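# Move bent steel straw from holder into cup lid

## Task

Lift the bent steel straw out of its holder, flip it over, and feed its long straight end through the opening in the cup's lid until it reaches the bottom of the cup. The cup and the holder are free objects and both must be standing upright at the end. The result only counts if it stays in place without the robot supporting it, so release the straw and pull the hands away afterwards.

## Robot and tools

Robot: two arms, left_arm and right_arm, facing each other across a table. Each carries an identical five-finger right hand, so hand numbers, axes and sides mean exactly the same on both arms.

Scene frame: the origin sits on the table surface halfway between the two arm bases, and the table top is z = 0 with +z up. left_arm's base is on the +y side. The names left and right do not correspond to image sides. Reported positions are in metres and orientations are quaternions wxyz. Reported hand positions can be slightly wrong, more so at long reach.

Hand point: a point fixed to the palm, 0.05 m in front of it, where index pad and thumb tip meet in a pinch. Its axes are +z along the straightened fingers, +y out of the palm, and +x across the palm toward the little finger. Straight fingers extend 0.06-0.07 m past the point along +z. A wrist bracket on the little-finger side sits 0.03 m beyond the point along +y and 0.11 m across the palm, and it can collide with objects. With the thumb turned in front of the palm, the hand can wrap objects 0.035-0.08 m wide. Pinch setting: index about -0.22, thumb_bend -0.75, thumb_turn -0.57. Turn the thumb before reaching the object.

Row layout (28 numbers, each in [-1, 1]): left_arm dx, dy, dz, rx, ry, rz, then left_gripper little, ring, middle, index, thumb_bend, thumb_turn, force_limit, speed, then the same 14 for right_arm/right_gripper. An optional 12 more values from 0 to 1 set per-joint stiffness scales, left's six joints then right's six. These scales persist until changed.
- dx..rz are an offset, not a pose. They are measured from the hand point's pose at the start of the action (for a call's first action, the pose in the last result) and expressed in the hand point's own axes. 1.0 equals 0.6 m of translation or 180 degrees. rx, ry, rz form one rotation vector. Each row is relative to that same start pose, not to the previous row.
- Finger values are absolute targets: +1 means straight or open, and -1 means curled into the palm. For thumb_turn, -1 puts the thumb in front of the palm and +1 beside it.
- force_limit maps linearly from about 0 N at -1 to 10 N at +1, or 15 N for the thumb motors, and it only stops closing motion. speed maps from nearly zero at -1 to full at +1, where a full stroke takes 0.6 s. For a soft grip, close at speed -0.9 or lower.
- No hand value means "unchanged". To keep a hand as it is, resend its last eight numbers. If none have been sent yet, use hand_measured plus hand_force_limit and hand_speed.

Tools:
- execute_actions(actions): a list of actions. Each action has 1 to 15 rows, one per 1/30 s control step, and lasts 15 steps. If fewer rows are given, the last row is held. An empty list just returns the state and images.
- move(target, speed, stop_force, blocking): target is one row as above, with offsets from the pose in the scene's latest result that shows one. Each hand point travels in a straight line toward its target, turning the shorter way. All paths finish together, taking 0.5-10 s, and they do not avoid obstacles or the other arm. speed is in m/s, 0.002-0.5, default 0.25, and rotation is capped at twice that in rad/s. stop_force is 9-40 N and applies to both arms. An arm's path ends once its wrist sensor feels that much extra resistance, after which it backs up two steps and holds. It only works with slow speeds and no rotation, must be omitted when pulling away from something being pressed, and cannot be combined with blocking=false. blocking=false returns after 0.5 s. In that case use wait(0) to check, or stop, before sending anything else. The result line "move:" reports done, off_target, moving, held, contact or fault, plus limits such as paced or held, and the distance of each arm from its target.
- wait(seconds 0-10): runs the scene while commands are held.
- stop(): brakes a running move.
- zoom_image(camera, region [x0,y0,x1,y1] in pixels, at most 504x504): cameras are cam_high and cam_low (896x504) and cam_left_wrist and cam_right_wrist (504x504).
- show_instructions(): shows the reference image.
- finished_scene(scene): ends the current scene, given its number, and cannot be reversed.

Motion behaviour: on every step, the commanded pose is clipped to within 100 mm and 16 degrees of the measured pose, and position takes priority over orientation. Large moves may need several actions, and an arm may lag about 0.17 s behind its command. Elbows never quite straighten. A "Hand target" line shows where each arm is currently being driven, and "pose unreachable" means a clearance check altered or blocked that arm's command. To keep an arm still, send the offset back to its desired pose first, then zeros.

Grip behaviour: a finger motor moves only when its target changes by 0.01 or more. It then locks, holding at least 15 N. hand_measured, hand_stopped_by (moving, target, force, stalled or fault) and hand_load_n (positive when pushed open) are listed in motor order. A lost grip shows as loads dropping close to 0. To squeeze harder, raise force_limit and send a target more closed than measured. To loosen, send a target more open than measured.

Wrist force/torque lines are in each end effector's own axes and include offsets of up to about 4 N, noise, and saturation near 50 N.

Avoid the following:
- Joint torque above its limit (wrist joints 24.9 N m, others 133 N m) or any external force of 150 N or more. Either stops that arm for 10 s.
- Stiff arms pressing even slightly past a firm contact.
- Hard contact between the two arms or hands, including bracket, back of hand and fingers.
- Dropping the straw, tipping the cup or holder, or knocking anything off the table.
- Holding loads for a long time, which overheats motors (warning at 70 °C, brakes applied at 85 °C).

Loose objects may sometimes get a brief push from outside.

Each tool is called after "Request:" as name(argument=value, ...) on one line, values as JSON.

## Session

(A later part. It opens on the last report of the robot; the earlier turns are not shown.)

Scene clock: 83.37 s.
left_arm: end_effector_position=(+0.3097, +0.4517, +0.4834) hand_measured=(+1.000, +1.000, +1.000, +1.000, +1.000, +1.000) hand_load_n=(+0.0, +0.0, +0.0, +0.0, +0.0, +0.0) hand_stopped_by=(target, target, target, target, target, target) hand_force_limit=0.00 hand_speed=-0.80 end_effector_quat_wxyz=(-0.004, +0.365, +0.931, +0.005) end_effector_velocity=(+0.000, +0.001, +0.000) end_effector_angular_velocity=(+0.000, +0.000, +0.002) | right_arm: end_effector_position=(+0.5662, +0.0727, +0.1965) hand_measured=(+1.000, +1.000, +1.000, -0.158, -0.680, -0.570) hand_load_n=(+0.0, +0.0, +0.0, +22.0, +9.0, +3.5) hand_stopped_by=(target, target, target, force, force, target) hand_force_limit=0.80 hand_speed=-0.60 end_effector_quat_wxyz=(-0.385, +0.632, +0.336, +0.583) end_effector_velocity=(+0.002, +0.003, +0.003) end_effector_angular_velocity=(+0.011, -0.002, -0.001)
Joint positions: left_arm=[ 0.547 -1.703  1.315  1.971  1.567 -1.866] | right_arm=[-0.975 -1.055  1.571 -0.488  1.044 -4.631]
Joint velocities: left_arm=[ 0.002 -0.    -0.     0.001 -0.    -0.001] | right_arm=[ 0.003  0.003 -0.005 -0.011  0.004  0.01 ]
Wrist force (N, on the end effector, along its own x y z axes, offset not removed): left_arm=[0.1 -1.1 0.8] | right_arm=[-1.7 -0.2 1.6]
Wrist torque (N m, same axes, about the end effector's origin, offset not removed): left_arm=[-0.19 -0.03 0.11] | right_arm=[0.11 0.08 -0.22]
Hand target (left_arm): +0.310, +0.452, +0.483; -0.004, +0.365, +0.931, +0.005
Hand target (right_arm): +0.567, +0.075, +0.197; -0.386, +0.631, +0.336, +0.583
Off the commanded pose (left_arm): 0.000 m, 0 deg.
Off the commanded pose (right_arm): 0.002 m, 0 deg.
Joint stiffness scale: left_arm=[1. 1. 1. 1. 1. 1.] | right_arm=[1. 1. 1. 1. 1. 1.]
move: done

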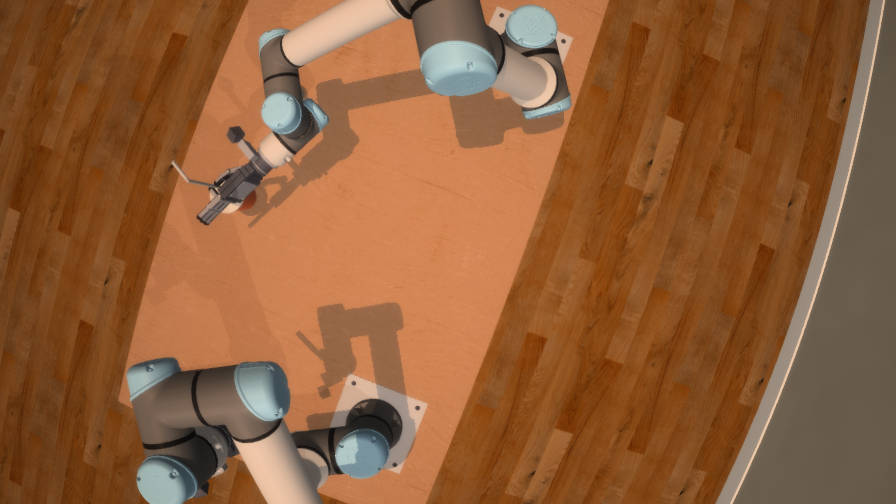

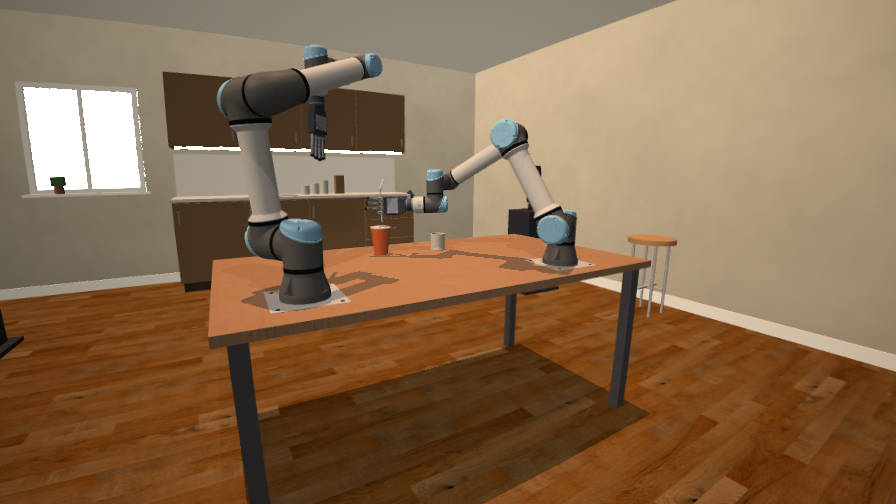

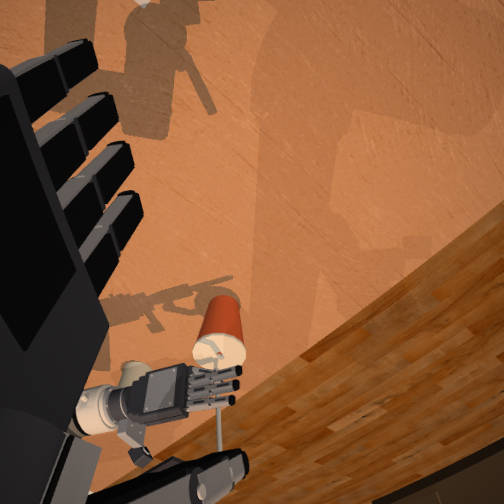

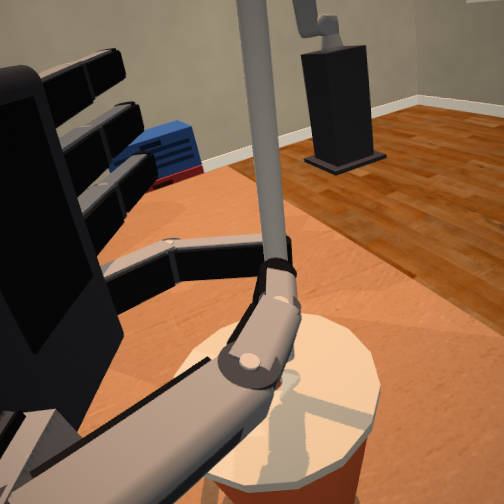

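Request:
move(target=[0,0,0,0,0,0,1,1,1,1,1,1,0,-0.8,-0.017,-0.013,0.01,0,0.017,0,1,1,1,-0.2,-0.7,-0.57,0.8,-0.6], speed=0.04)

Request:
zoom_image(camera="cam_low", region=[345,170,425,245])

Request:
zoom_image(camera="cam_left_wrist", region=[170,320,270,420])

Request:
zoom_image(camera="cam_right_wrist", region=[200,220,400,420])

Scene clock: 89.90 s.
left_arm: end_effector_position=(+0.3097, +0.4517, +0.4834) hand_measured=(+1.000, +1.000, +1.000, +1.000, +1.000, +1.000) hand_load_n=(+0.0, +0.0, +0.0, +0.0, +0.0, +0.0) hand_stopped_by=(target, target, target, target, target, target) hand_force_limit=0.00 hand_speed=-0.80 end_effector_quat_wxyz=(-0.004, +0.365, +0.931, +0.005) end_effector_velocity=(-0.000, -0.000, -0.000) end_effector_angular_velocity=(+0.000, +0.000, -0.001) | right_arm: end_effector_position=(+0.5627, +0.0812, +0.1896) hand_measured=(+1.000, +1.000, +1.000, -0.158, -0.680, -0.570) hand_load_n=(+0.0, +0.0, +0.0, +22.0, +9.0, +3.5) hand_stopped_by=(target, target, target, force, force, target) hand_force_limit=0.80 hand_speed=-0.60 end_effector_quat_wxyz=(-0.393, +0.616, +0.327, +0.600) end_effector_velocity=(+0.001, +0.002, +0.002) end_effector_angular_velocity=(+0.018, -0.015, -0.003)
Joint positions: left_arm=[ 0.547 -1.703  1.315  1.971  1.567 -1.866] | right_arm=[-0.958 -1.039  1.605 -0.599  1.067 -4.604]
Joint velocities: left_arm=[-0.    -0.     0.001 -0.     0.     0.001] | right_arm=[ 0.003  0.003  0.007 -0.036  0.006  0.008]
Wrist force (N, on the end effector, along its own x y z axes, offset not removed): left_arm=[1.1 -0.3 -0.6] | right_arm=[5.8 -1.8 1.7]
Wrist torque (N m, same axes, about the end effector's origin, offset not removed): left_arm=[-0.04 -0.15 0.03] | right_arm=[-0.24 -0.91 -0.05]
Hand target (left_arm): +0.310, +0.452, +0.483; -0.004, +0.365, +0.931, +0.005
Hand target (right_arm): +0.561, +0.082, +0.187; -0.394, +0.616, +0.326, +0.599
Off the commanded pose (left_arm): 0.000 m, 0 deg.
Off the commanded pose (right_arm): 0.003 m, 0 deg.
Joint stiffness scale: left_arm=[1. 1. 1. 1. 1. 1.] | right_arm=[1. 1. 1. 1. 1. 1.]
move: done

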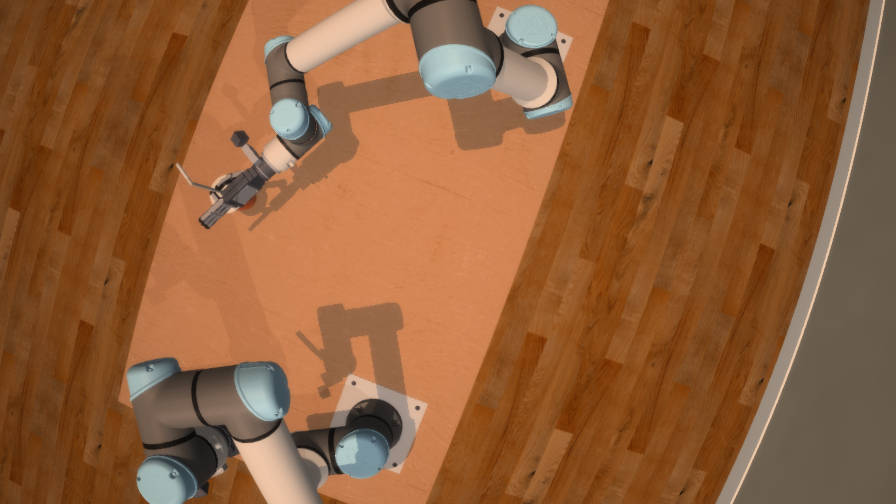

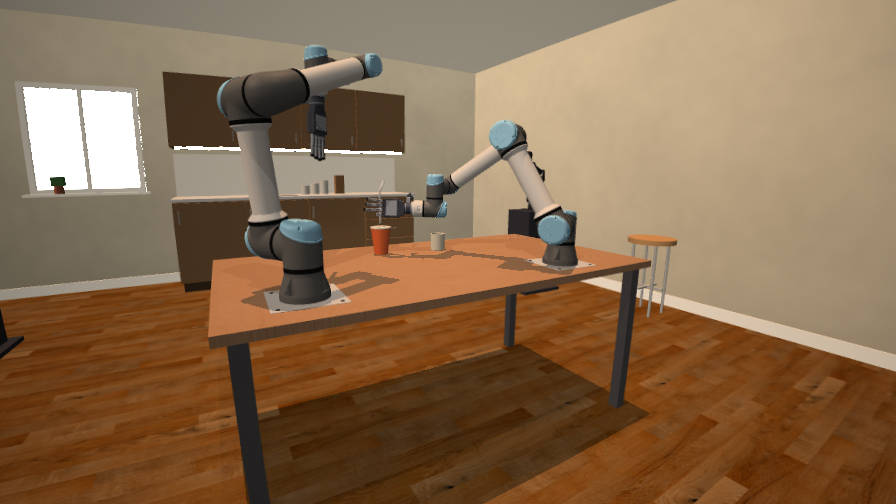

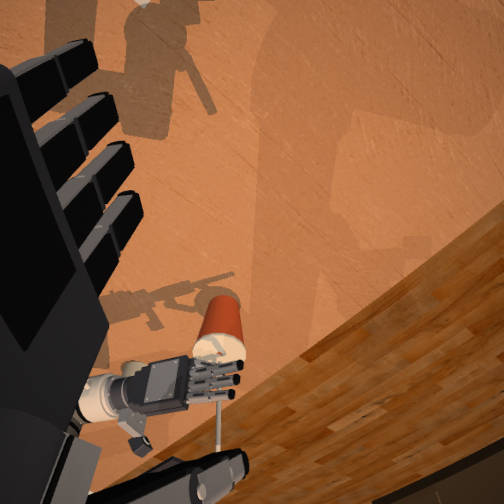

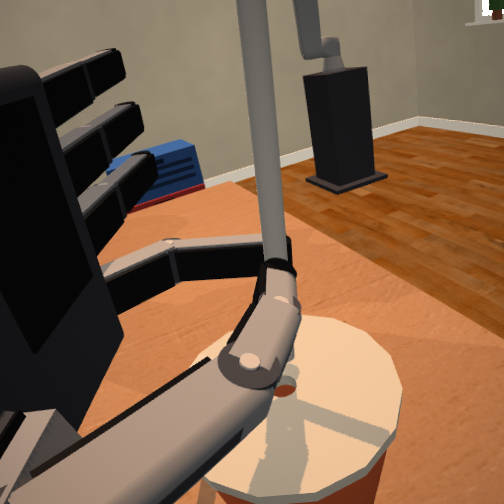

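Region (345, 170, 425, 245) of cam_low's 896x504 image, scaled by 6.300, with more detail than that image has; it fills the top 472 rows of this view, and the rest is white.

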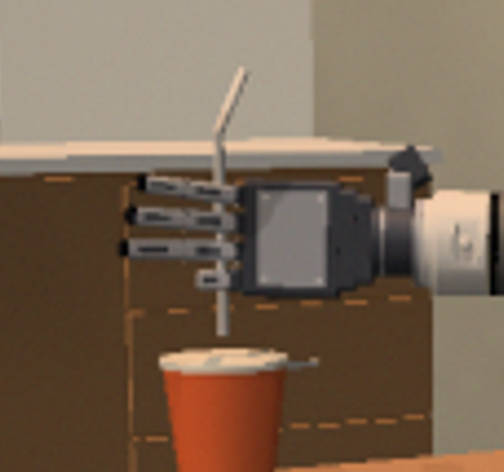

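Region (170, 320, 270, 420) of cam_left_wrist's 504x504 image, scaled by 5.040, with more detail than that image has.

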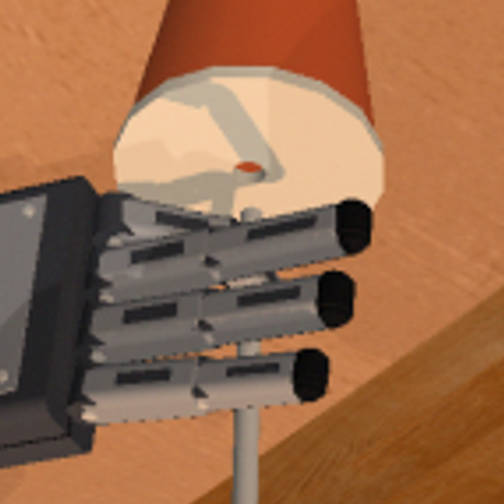

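Region (200, 220, 400, 420) of cam_right_wrist's 504x504 image, scaled by 2.520, with more detail than that image has.

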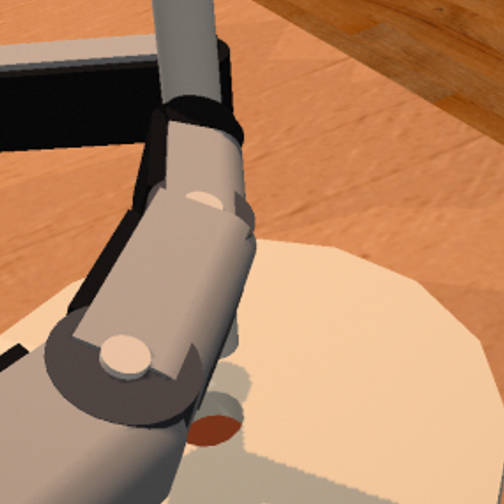

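Request:
move(target=[0,0,0,0,0,0,1,1,1,1,1,1,0,-0.8,-0.05,0.003,-0.002,0,-0.008,0,1,1,1,-0.2,-0.7,-0.57,0.8,-0.6], speed=0.02, stop_force=10)

Request:
zoom_image(camera="cam_low", region=[345,170,425,245])

Request:
zoom_image(camera="cam_right_wrist", region=[200,220,400,420])

Scene clock: 96.13 s.
left_arm: end_effector_position=(+0.3097, +0.4517, +0.4834) hand_measured=(+1.000, +1.000, +1.000, +1.000, +1.000, +1.000) hand_load_n=(+0.0, +0.0, +0.0, +0.0, +0.0, +0.0) hand_stopped_by=(target, target, target, target, target, target) hand_force_limit=0.00 hand_speed=-0.80 end_effector_quat_wxyz=(-0.004, +0.365, +0.931, +0.005) end_effector_velocity=(-0.000, +0.001, -0.000) end_effector_angular_velocity=(+0.002, +0.002, +0.001) | right_arm: end_effector_position=(+0.5643, +0.0822, +0.1724) hand_measured=(+1.000, +1.000, +1.000, -0.156, -0.680, -0.570) hand_load_n=(+0.0, +0.0, +0.0, +22.0, +6.0, -0.5) hand_stopped_by=(target, target, target, force, force, target) hand_force_limit=0.80 hand_speed=-0.60 end_effector_quat_wxyz=(-0.389, +0.616, +0.331, +0.599) end_effector_velocity=(+0.001, +0.000, -0.002) end_effector_angular_velocity=(-0.000, -0.007, -0.001)
Joint positions: left_arm=[ 0.547 -1.703  1.315  1.971  1.567 -1.866] | right_arm=[-0.957 -1.013  1.61  -0.621  1.066 -4.617]
Joint velocities: left_arm=[ 0.001 -0.     0.001  0.002  0.    -0.   ] | right_arm=[-0.     0.004  0.002 -0.009  0.    -0.005]
Wrist force (N, on the end effector, along its own x y z axes, offset not removed): left_arm=[0.3 -0.5 0.4] | right_arm=[10.8 1.4 2.4]
Wrist torque (N m, same axes, about the end effector's origin, offset not removed): left_arm=[-0.02 -0.23 0.09] | right_arm=[0.28 -0.40 0.07]
Hand target (left_arm): +0.310, +0.452, +0.483; -0.004, +0.365, +0.931, +0.005
Hand target (right_arm): +0.562, +0.081, +0.160; -0.389, +0.623, +0.331, +0.592
Off the commanded pose (left_arm): 0.000 m, 0 deg.
Off the commanded pose (right_arm): 0.013 m, 1 deg.
Joint stiffness scale: left_arm=[1. 1. 1. 1. 1. 1.] | right_arm=[1. 1. 1. 1. 1. 1.]
move: off_target (right_arm)

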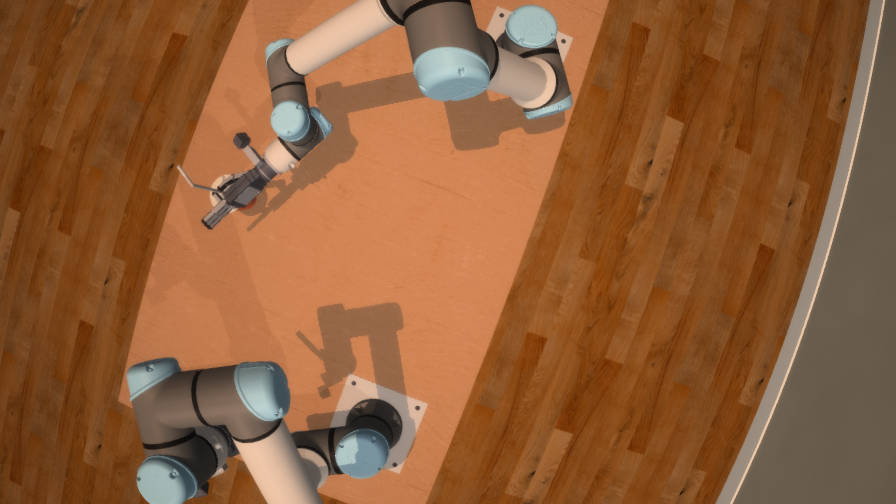

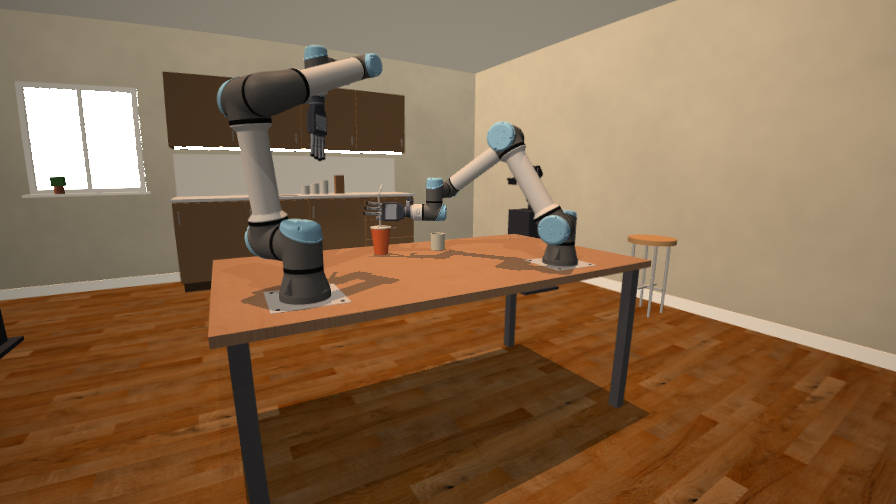

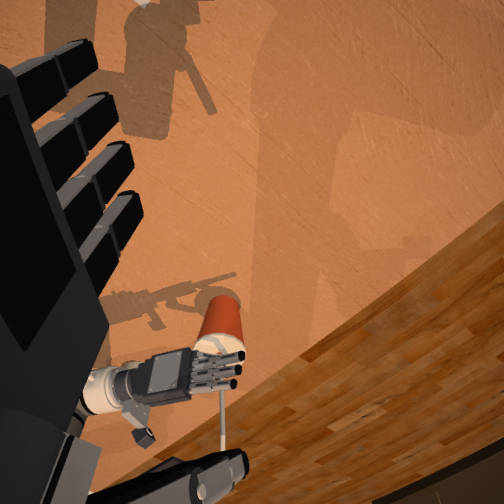

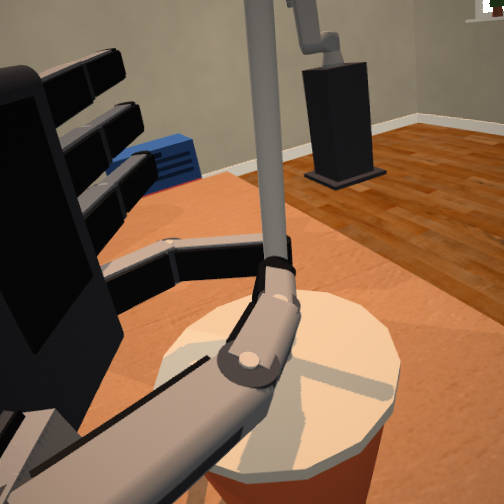

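Region (345, 170, 425, 245) of cam_low's 896x504 image, scaled by 6.300, with more detail than that image has; it fills the top 472 rows of this view, and the rest is white.

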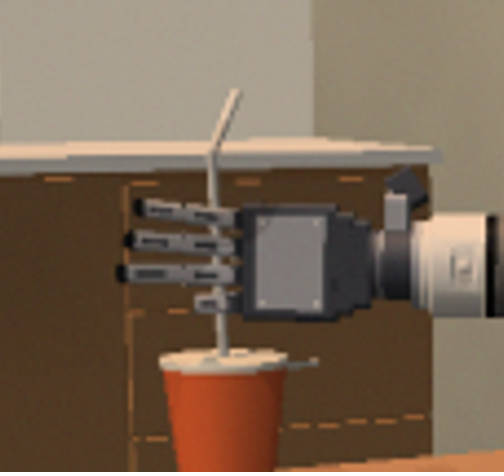

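Region (200, 220, 400, 420) of cam_right_wrist's 504x504 image, scaled by 2.520, with more detail than that image has.

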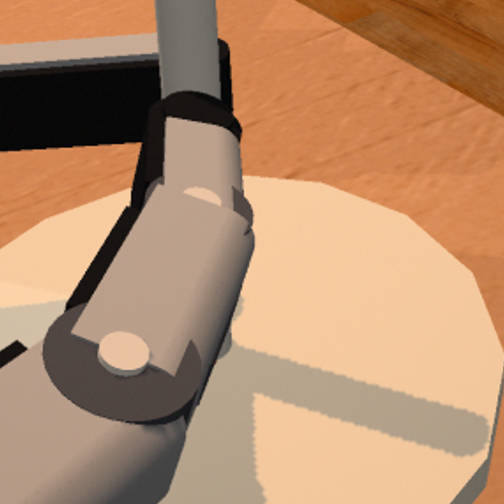

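Request:
move(target=[0,0,0,0,0,0,1,1,1,1,1,1,0,-0.8,-0.017,-0.008,-0.007,0,0,0,1,1,1,-0.2,-0.7,-0.57,0.8,-0.6], speed=0.015)

Request:
zoom_image(camera="cam_low", region=[345,170,425,245])

Scene clock: 99.77 s.
left_arm: end_effector_position=(+0.3097, +0.4517, +0.4834) hand_measured=(+1.000, +1.000, +1.000, +1.000, +1.000, +1.000) hand_load_n=(+0.0, +0.0, +0.0, +0.0, +0.0, +0.0) hand_stopped_by=(target, target, target, target, target, target) hand_force_limit=0.00 hand_speed=-0.80 end_effector_quat_wxyz=(-0.004, +0.365, +0.931, +0.005) end_effector_velocity=(-0.000, -0.000, +0.000) end_effector_angular_velocity=(-0.000, -0.000, -0.000) | right_arm: end_effector_position=(+0.5619, +0.0820, +0.1724) hand_measured=(+1.000, +1.000, +1.000, -0.156, -0.680, -0.570) hand_load_n=(+0.0, +0.0, +0.0, +21.5, +6.5, -0.5) hand_stopped_by=(target, target, target, force, force, target) hand_force_limit=0.80 hand_speed=-0.60 end_effector_quat_wxyz=(-0.389, +0.611, +0.331, +0.605) end_effector_velocity=(-0.002, +0.000, +0.001) end_effector_angular_velocity=(+0.007, -0.008, -0.001)
Joint positions: left_arm=[ 0.547 -1.703  1.315  1.971  1.567 -1.866] | right_arm=[-0.955 -1.015  1.626 -0.65   1.07  -4.618]
Joint velocities: left_arm=[-0.001  0.    -0.001  0.     0.    -0.001] | right_arm=[ 0.003 -0.002  0.009 -0.019  0.004  0.002]
Wrist force (N, on the end effector, along its own x y z axes, offset not removed): left_arm=[1.5 -0.1 0.2] | right_arm=[10.9 -1.5 2.2]
Wrist torque (N m, same axes, about the end effector's origin, offset not removed): left_arm=[0.03 -0.27 0.13] | right_arm=[-0.15 -0.56 -0.09]
Hand target (left_arm): +0.310, +0.452, +0.483; -0.004, +0.365, +0.931, +0.005
Hand target (right_arm): +0.557, +0.081, +0.163; -0.389, +0.616, +0.331, +0.599
Off the commanded pose (left_arm): 0.000 m, 0 deg.
Off the commanded pose (right_arm): 0.011 m, 1 deg.
Joint stiffness scale: left_arm=[1. 1. 1. 1. 1. 1.] | right_arm=[1. 1. 1. 1. 1. 1.]
move: off_target (right_arm)

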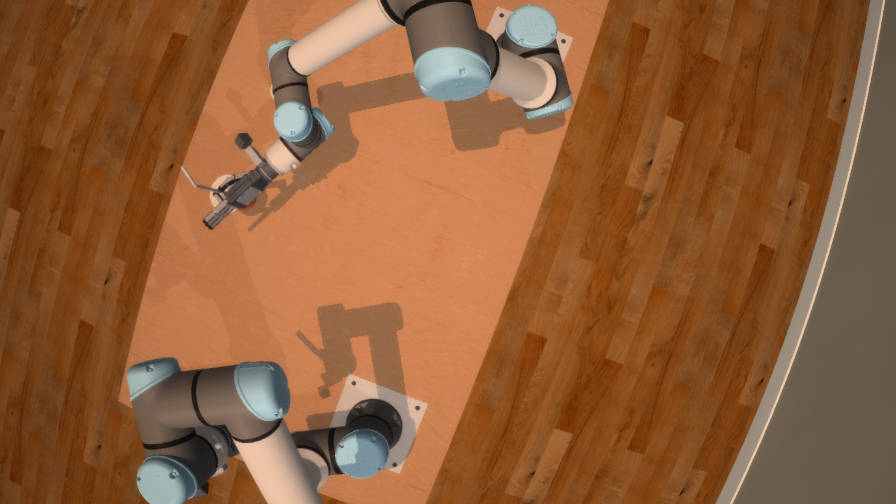

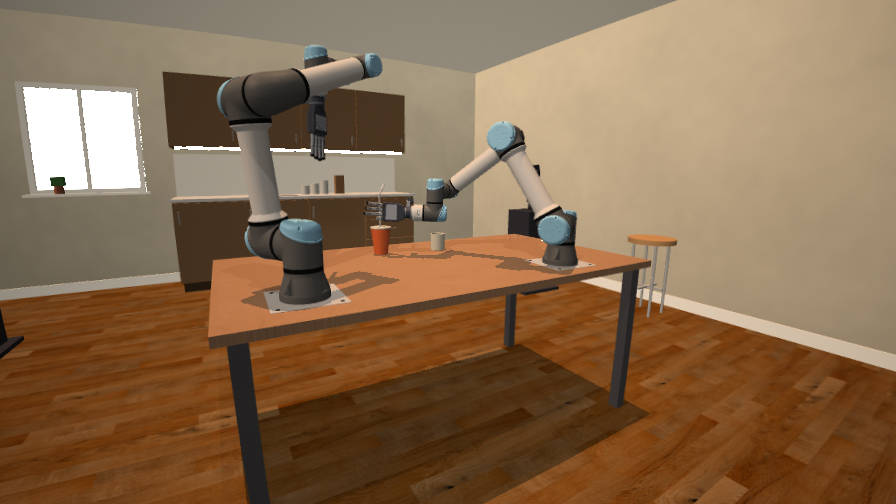

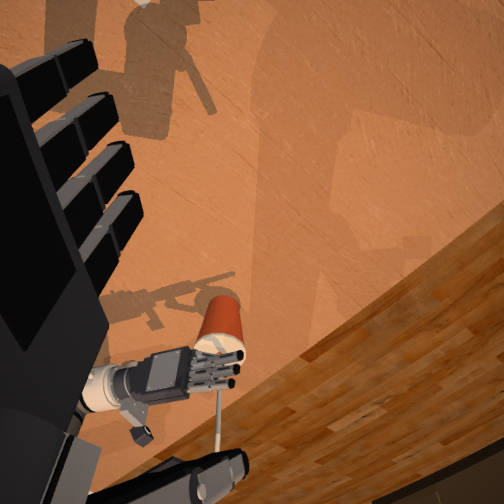

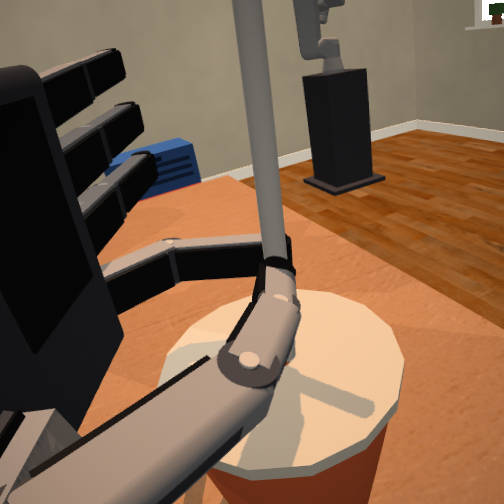

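Region (345, 170, 425, 245) of cam_low's 896x504 image, scaled by 6.300, with more detail than that image has; it fills the top 472 rows of this view, and the rest is white.

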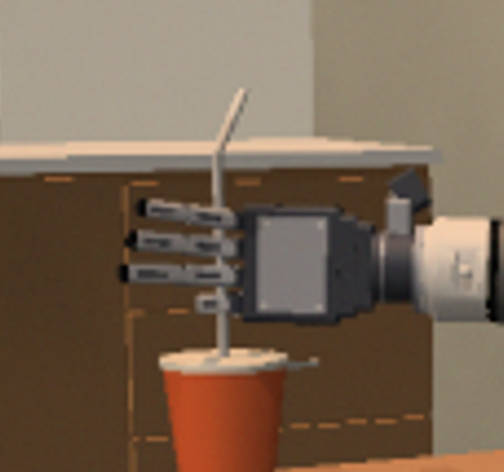

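Tip is stuck by friction; lift and look.

Request:
move(target=[0,0,0,0,0,0,1,1,1,1,1,1,0,-0.8,0.022,0,0,0,0,0,1,1,1,-0.2,-0.7,-0.57,0.8,-0.6], speed=0.03)

Request:
zoom_image(camera="cam_low", region=[360,200,400,240])

Request:
zoom_image(camera="cam_left_wrist", region=[170,320,270,420])

Request:
zoom_image(camera="cam_right_wrist", region=[200,220,400,420])

Scene clock: 105.17 s.
left_arm: end_effector_position=(+0.3097, +0.4517, +0.4834) hand_measured=(+1.000, +1.000, +1.000, +1.000, +1.000, +1.000) hand_load_n=(+0.0, +0.0, +0.0, +0.0, +0.0, +0.0) hand_stopped_by=(target, target, target, target, target, target) hand_force_limit=0.00 hand_speed=-0.80 end_effector_quat_wxyz=(-0.004, +0.365, +0.931, +0.005) end_effector_velocity=(-0.000, +0.000, -0.000) end_effector_angular_velocity=(+0.000, +0.001, +0.001) | right_arm: end_effector_position=(+0.5609, +0.0816, +0.1826) hand_measured=(+1.000, +1.000, +1.000, -0.156, -0.680, -0.570) hand_load_n=(+0.0, +0.0, +0.0, +21.5, +7.0, +1.5) hand_stopped_by=(target, target, target, force, force, target) hand_force_limit=0.80 hand_speed=-0.60 end_effector_quat_wxyz=(-0.389, +0.612, +0.331, +0.604) end_effector_velocity=(-0.001, -0.001, -0.002) end_effector_angular_velocity=(-0.005, +0.010, +0.001)
Joint positions: left_arm=[ 0.547 -1.703  1.315  1.971  1.567 -1.866] | right_arm=[-0.955 -1.031  1.619 -0.624  1.069 -4.618]
Joint velocities: left_arm=[ 0.001  0.     0.001 -0.     0.001 -0.001] | right_arm=[-0.     0.    -0.001  0.011 -0.002  0.002]
Wrist force (N, on the end effector, along its own x y z axes, offset not removed): left_arm=[2.4 0.8 -3.3] | right_arm=[-3.1 0.7 3.1]
Wrist torque (N m, same axes, about the end effector's origin, offset not removed): left_arm=[0.31 -0.26 0.20] | right_arm=[-0.21 0.32 -0.30]
Hand target (left_arm): +0.310, +0.452, +0.483; -0.004, +0.365, +0.931, +0.005
Hand target (right_arm): +0.563, +0.081, +0.186; -0.389, +0.611, +0.331, +0.605
Off the commanded pose (left_arm): 0.000 m, 0 deg.
Off the commanded pose (right_arm): 0.003 m, 0 deg.
Joint stiffness scale: left_arm=[1. 1. 1. 1. 1. 1.] | right_arm=[1. 1. 1. 1. 1. 1.]
move: done

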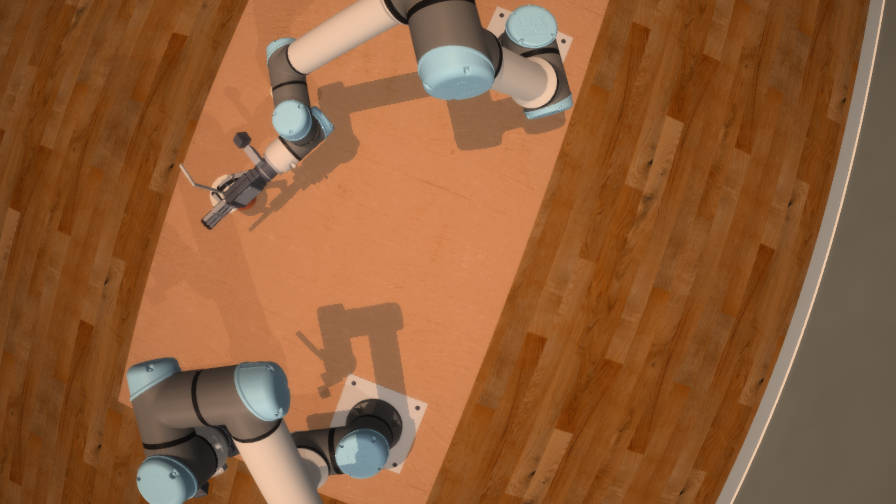

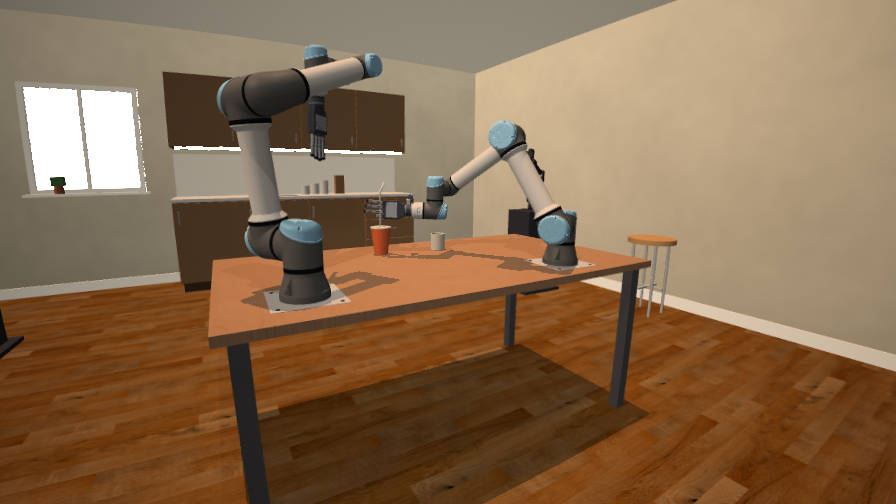

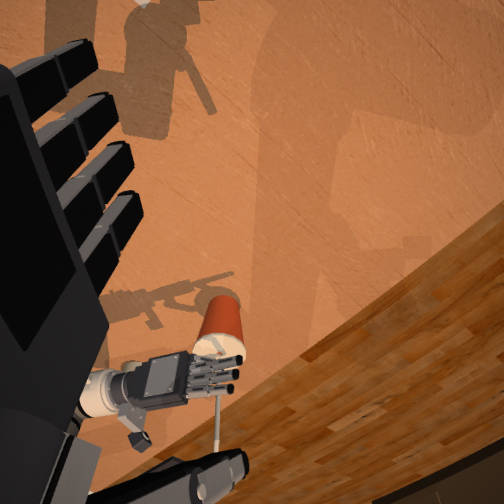

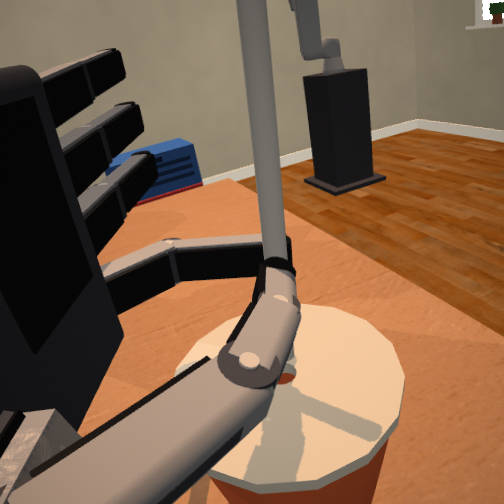

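Region (360, 200, 400, 240) of cam_low's 896x504 image, scaled by 12.600, with more detail than that image has.

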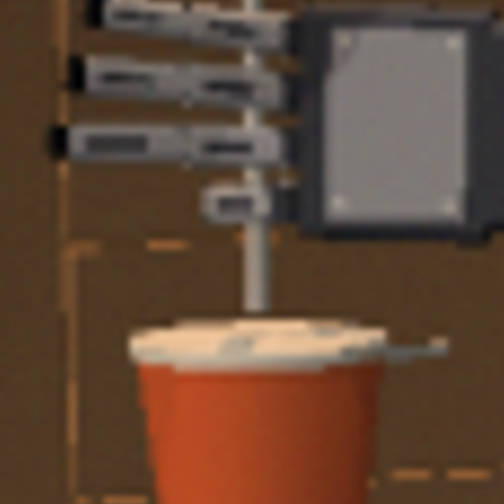

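Region (170, 320, 270, 420) of cam_left_wrist's 504x504 image, scaled by 5.040, with more detail than that image has.

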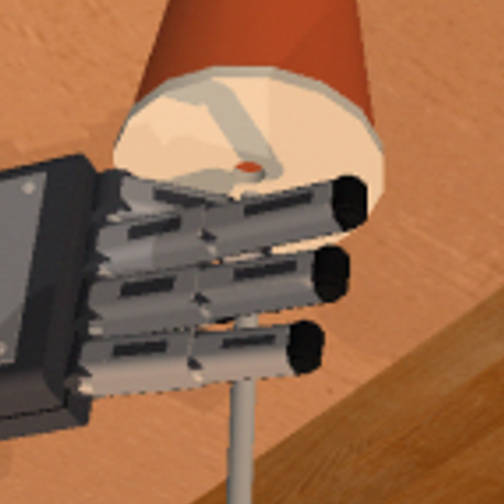

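Region (200, 220, 400, 420) of cam_right_wrist's 504x504 image, scaled by 2.520, with more detail than that image has.

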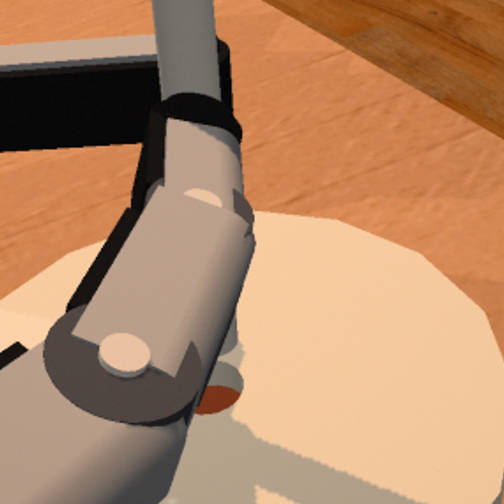

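Request:
move(target=[0,0,0,0,0,0,1,1,1,1,1,1,0,-0.8,-0.04,0,-0.007,0,-0.008,0,1,1,1,-0.2,-0.7,-0.57,0.8,-0.6], speed=0.025)

Request:
zoom_image(camera="cam_low", region=[345,170,425,245])

Scene clock: 110.13 s.
left_arm: end_effector_position=(+0.3097, +0.4517, +0.4834) hand_measured=(+1.000, +1.000, +1.000, +1.000, +1.000, +1.000) hand_load_n=(+0.0, +0.0, +0.0, +0.0, +0.0, +0.0) hand_stopped_by=(target, target, target, target, target, target) hand_force_limit=0.00 hand_speed=-0.80 end_effector_quat_wxyz=(-0.004, +0.365, +0.931, +0.005) end_effector_velocity=(-0.000, -0.000, +0.000) end_effector_angular_velocity=(-0.000, +0.001, -0.002) | right_arm: end_effector_position=(+0.5585, +0.0800, +0.1617) hand_measured=(+1.000, +1.000, +1.000, -0.156, -0.680, -0.570) hand_load_n=(+0.0, +0.0, +0.0, +21.5, +7.0, +1.5) hand_stopped_by=(target, target, target, force, force, target) hand_force_limit=0.80 hand_speed=-0.60 end_effector_quat_wxyz=(-0.385, +0.618, +0.335, +0.597) end_effector_velocity=(-0.000, -0.000, -0.001) end_effector_angular_velocity=(-0.002, -0.002, +0.001)
Joint positions: left_arm=[ 0.547 -1.703  1.315  1.971  1.567 -1.866] | right_arm=[-0.955 -1.01   1.631 -0.633  1.068 -4.63 ]
Joint velocities: left_arm=[-0.001 -0.    -0.     0.001  0.001  0.001] | right_arm=[-0.     0.001  0.001 -0.001 -0.001 -0.003]
Wrist force (N, on the end effector, along its own x y z axes, offset not removed): left_arm=[3.5 -1.2 -1.5] | right_arm=[2.7 3.3 1.2]
Wrist torque (N m, same axes, about the end effector's origin, offset not removed): left_arm=[-0.19 -0.47 0.26] | right_arm=[0.61 -0.37 0.21]
Hand target (left_arm): +0.310, +0.452, +0.483; -0.004, +0.365, +0.931, +0.005
Hand target (right_arm): +0.558, +0.079, +0.159; -0.385, +0.619, +0.336, +0.596
Off the commanded pose (left_arm): 0.000 m, 0 deg.
Off the commanded pose (right_arm): 0.003 m, 0 deg.
Joint stiffness scale: left_arm=[1. 1. 1. 1. 1. 1.] | right_arm=[1. 1. 1. 1. 1. 1.]
move: done

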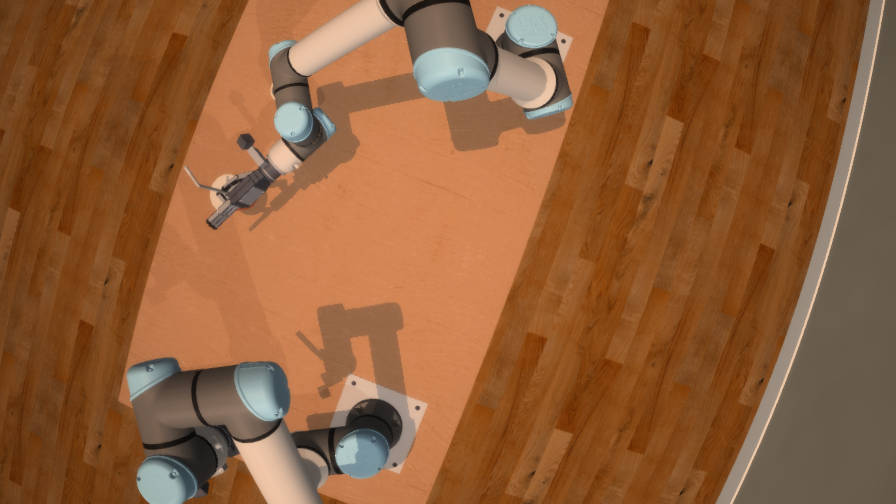

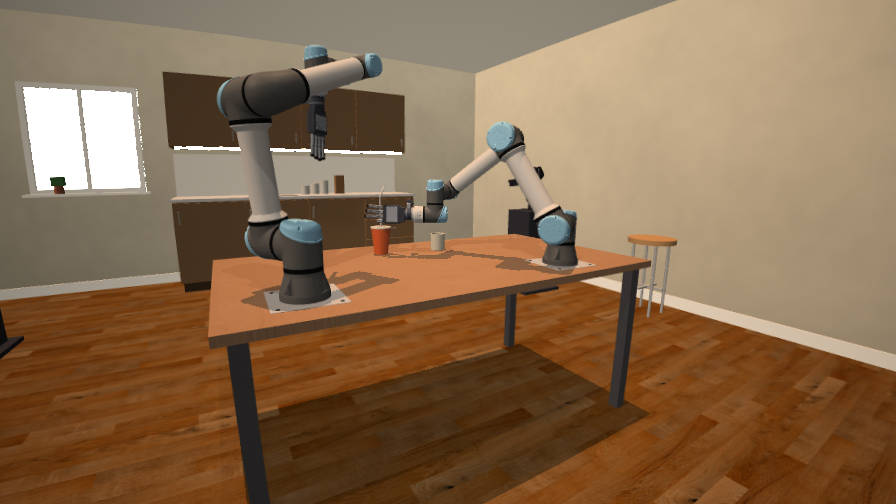

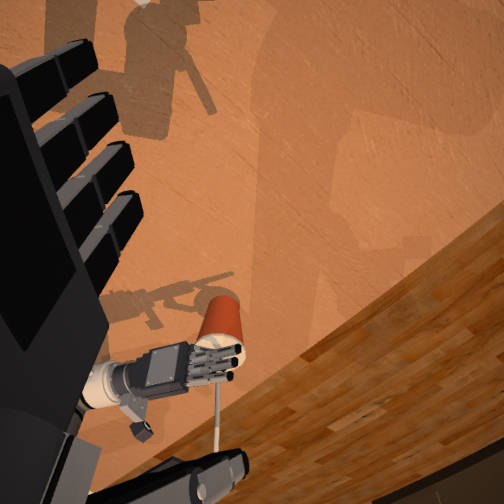

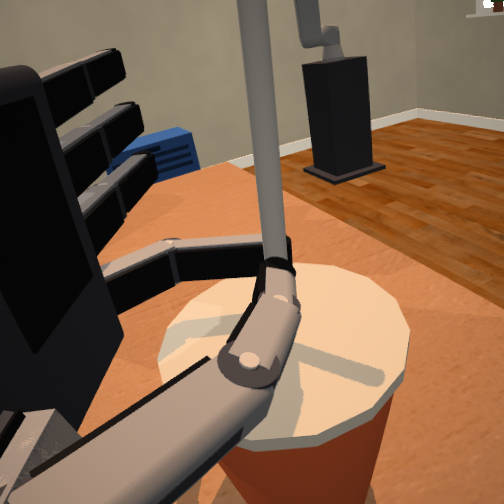

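Region (345, 170, 425, 245) of cam_low's 896x504 image, scaled by 6.300, with more detail than that image has; it fills the top 472 rows of this view, and the rest is white.

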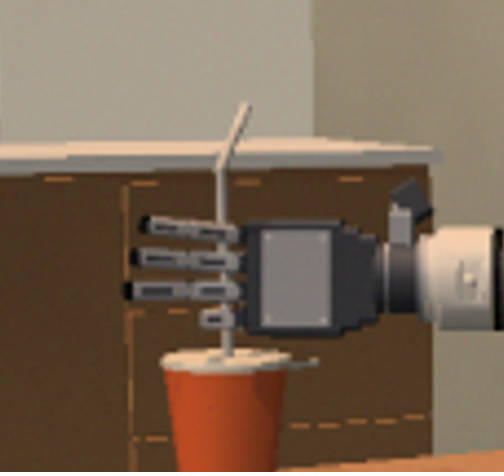

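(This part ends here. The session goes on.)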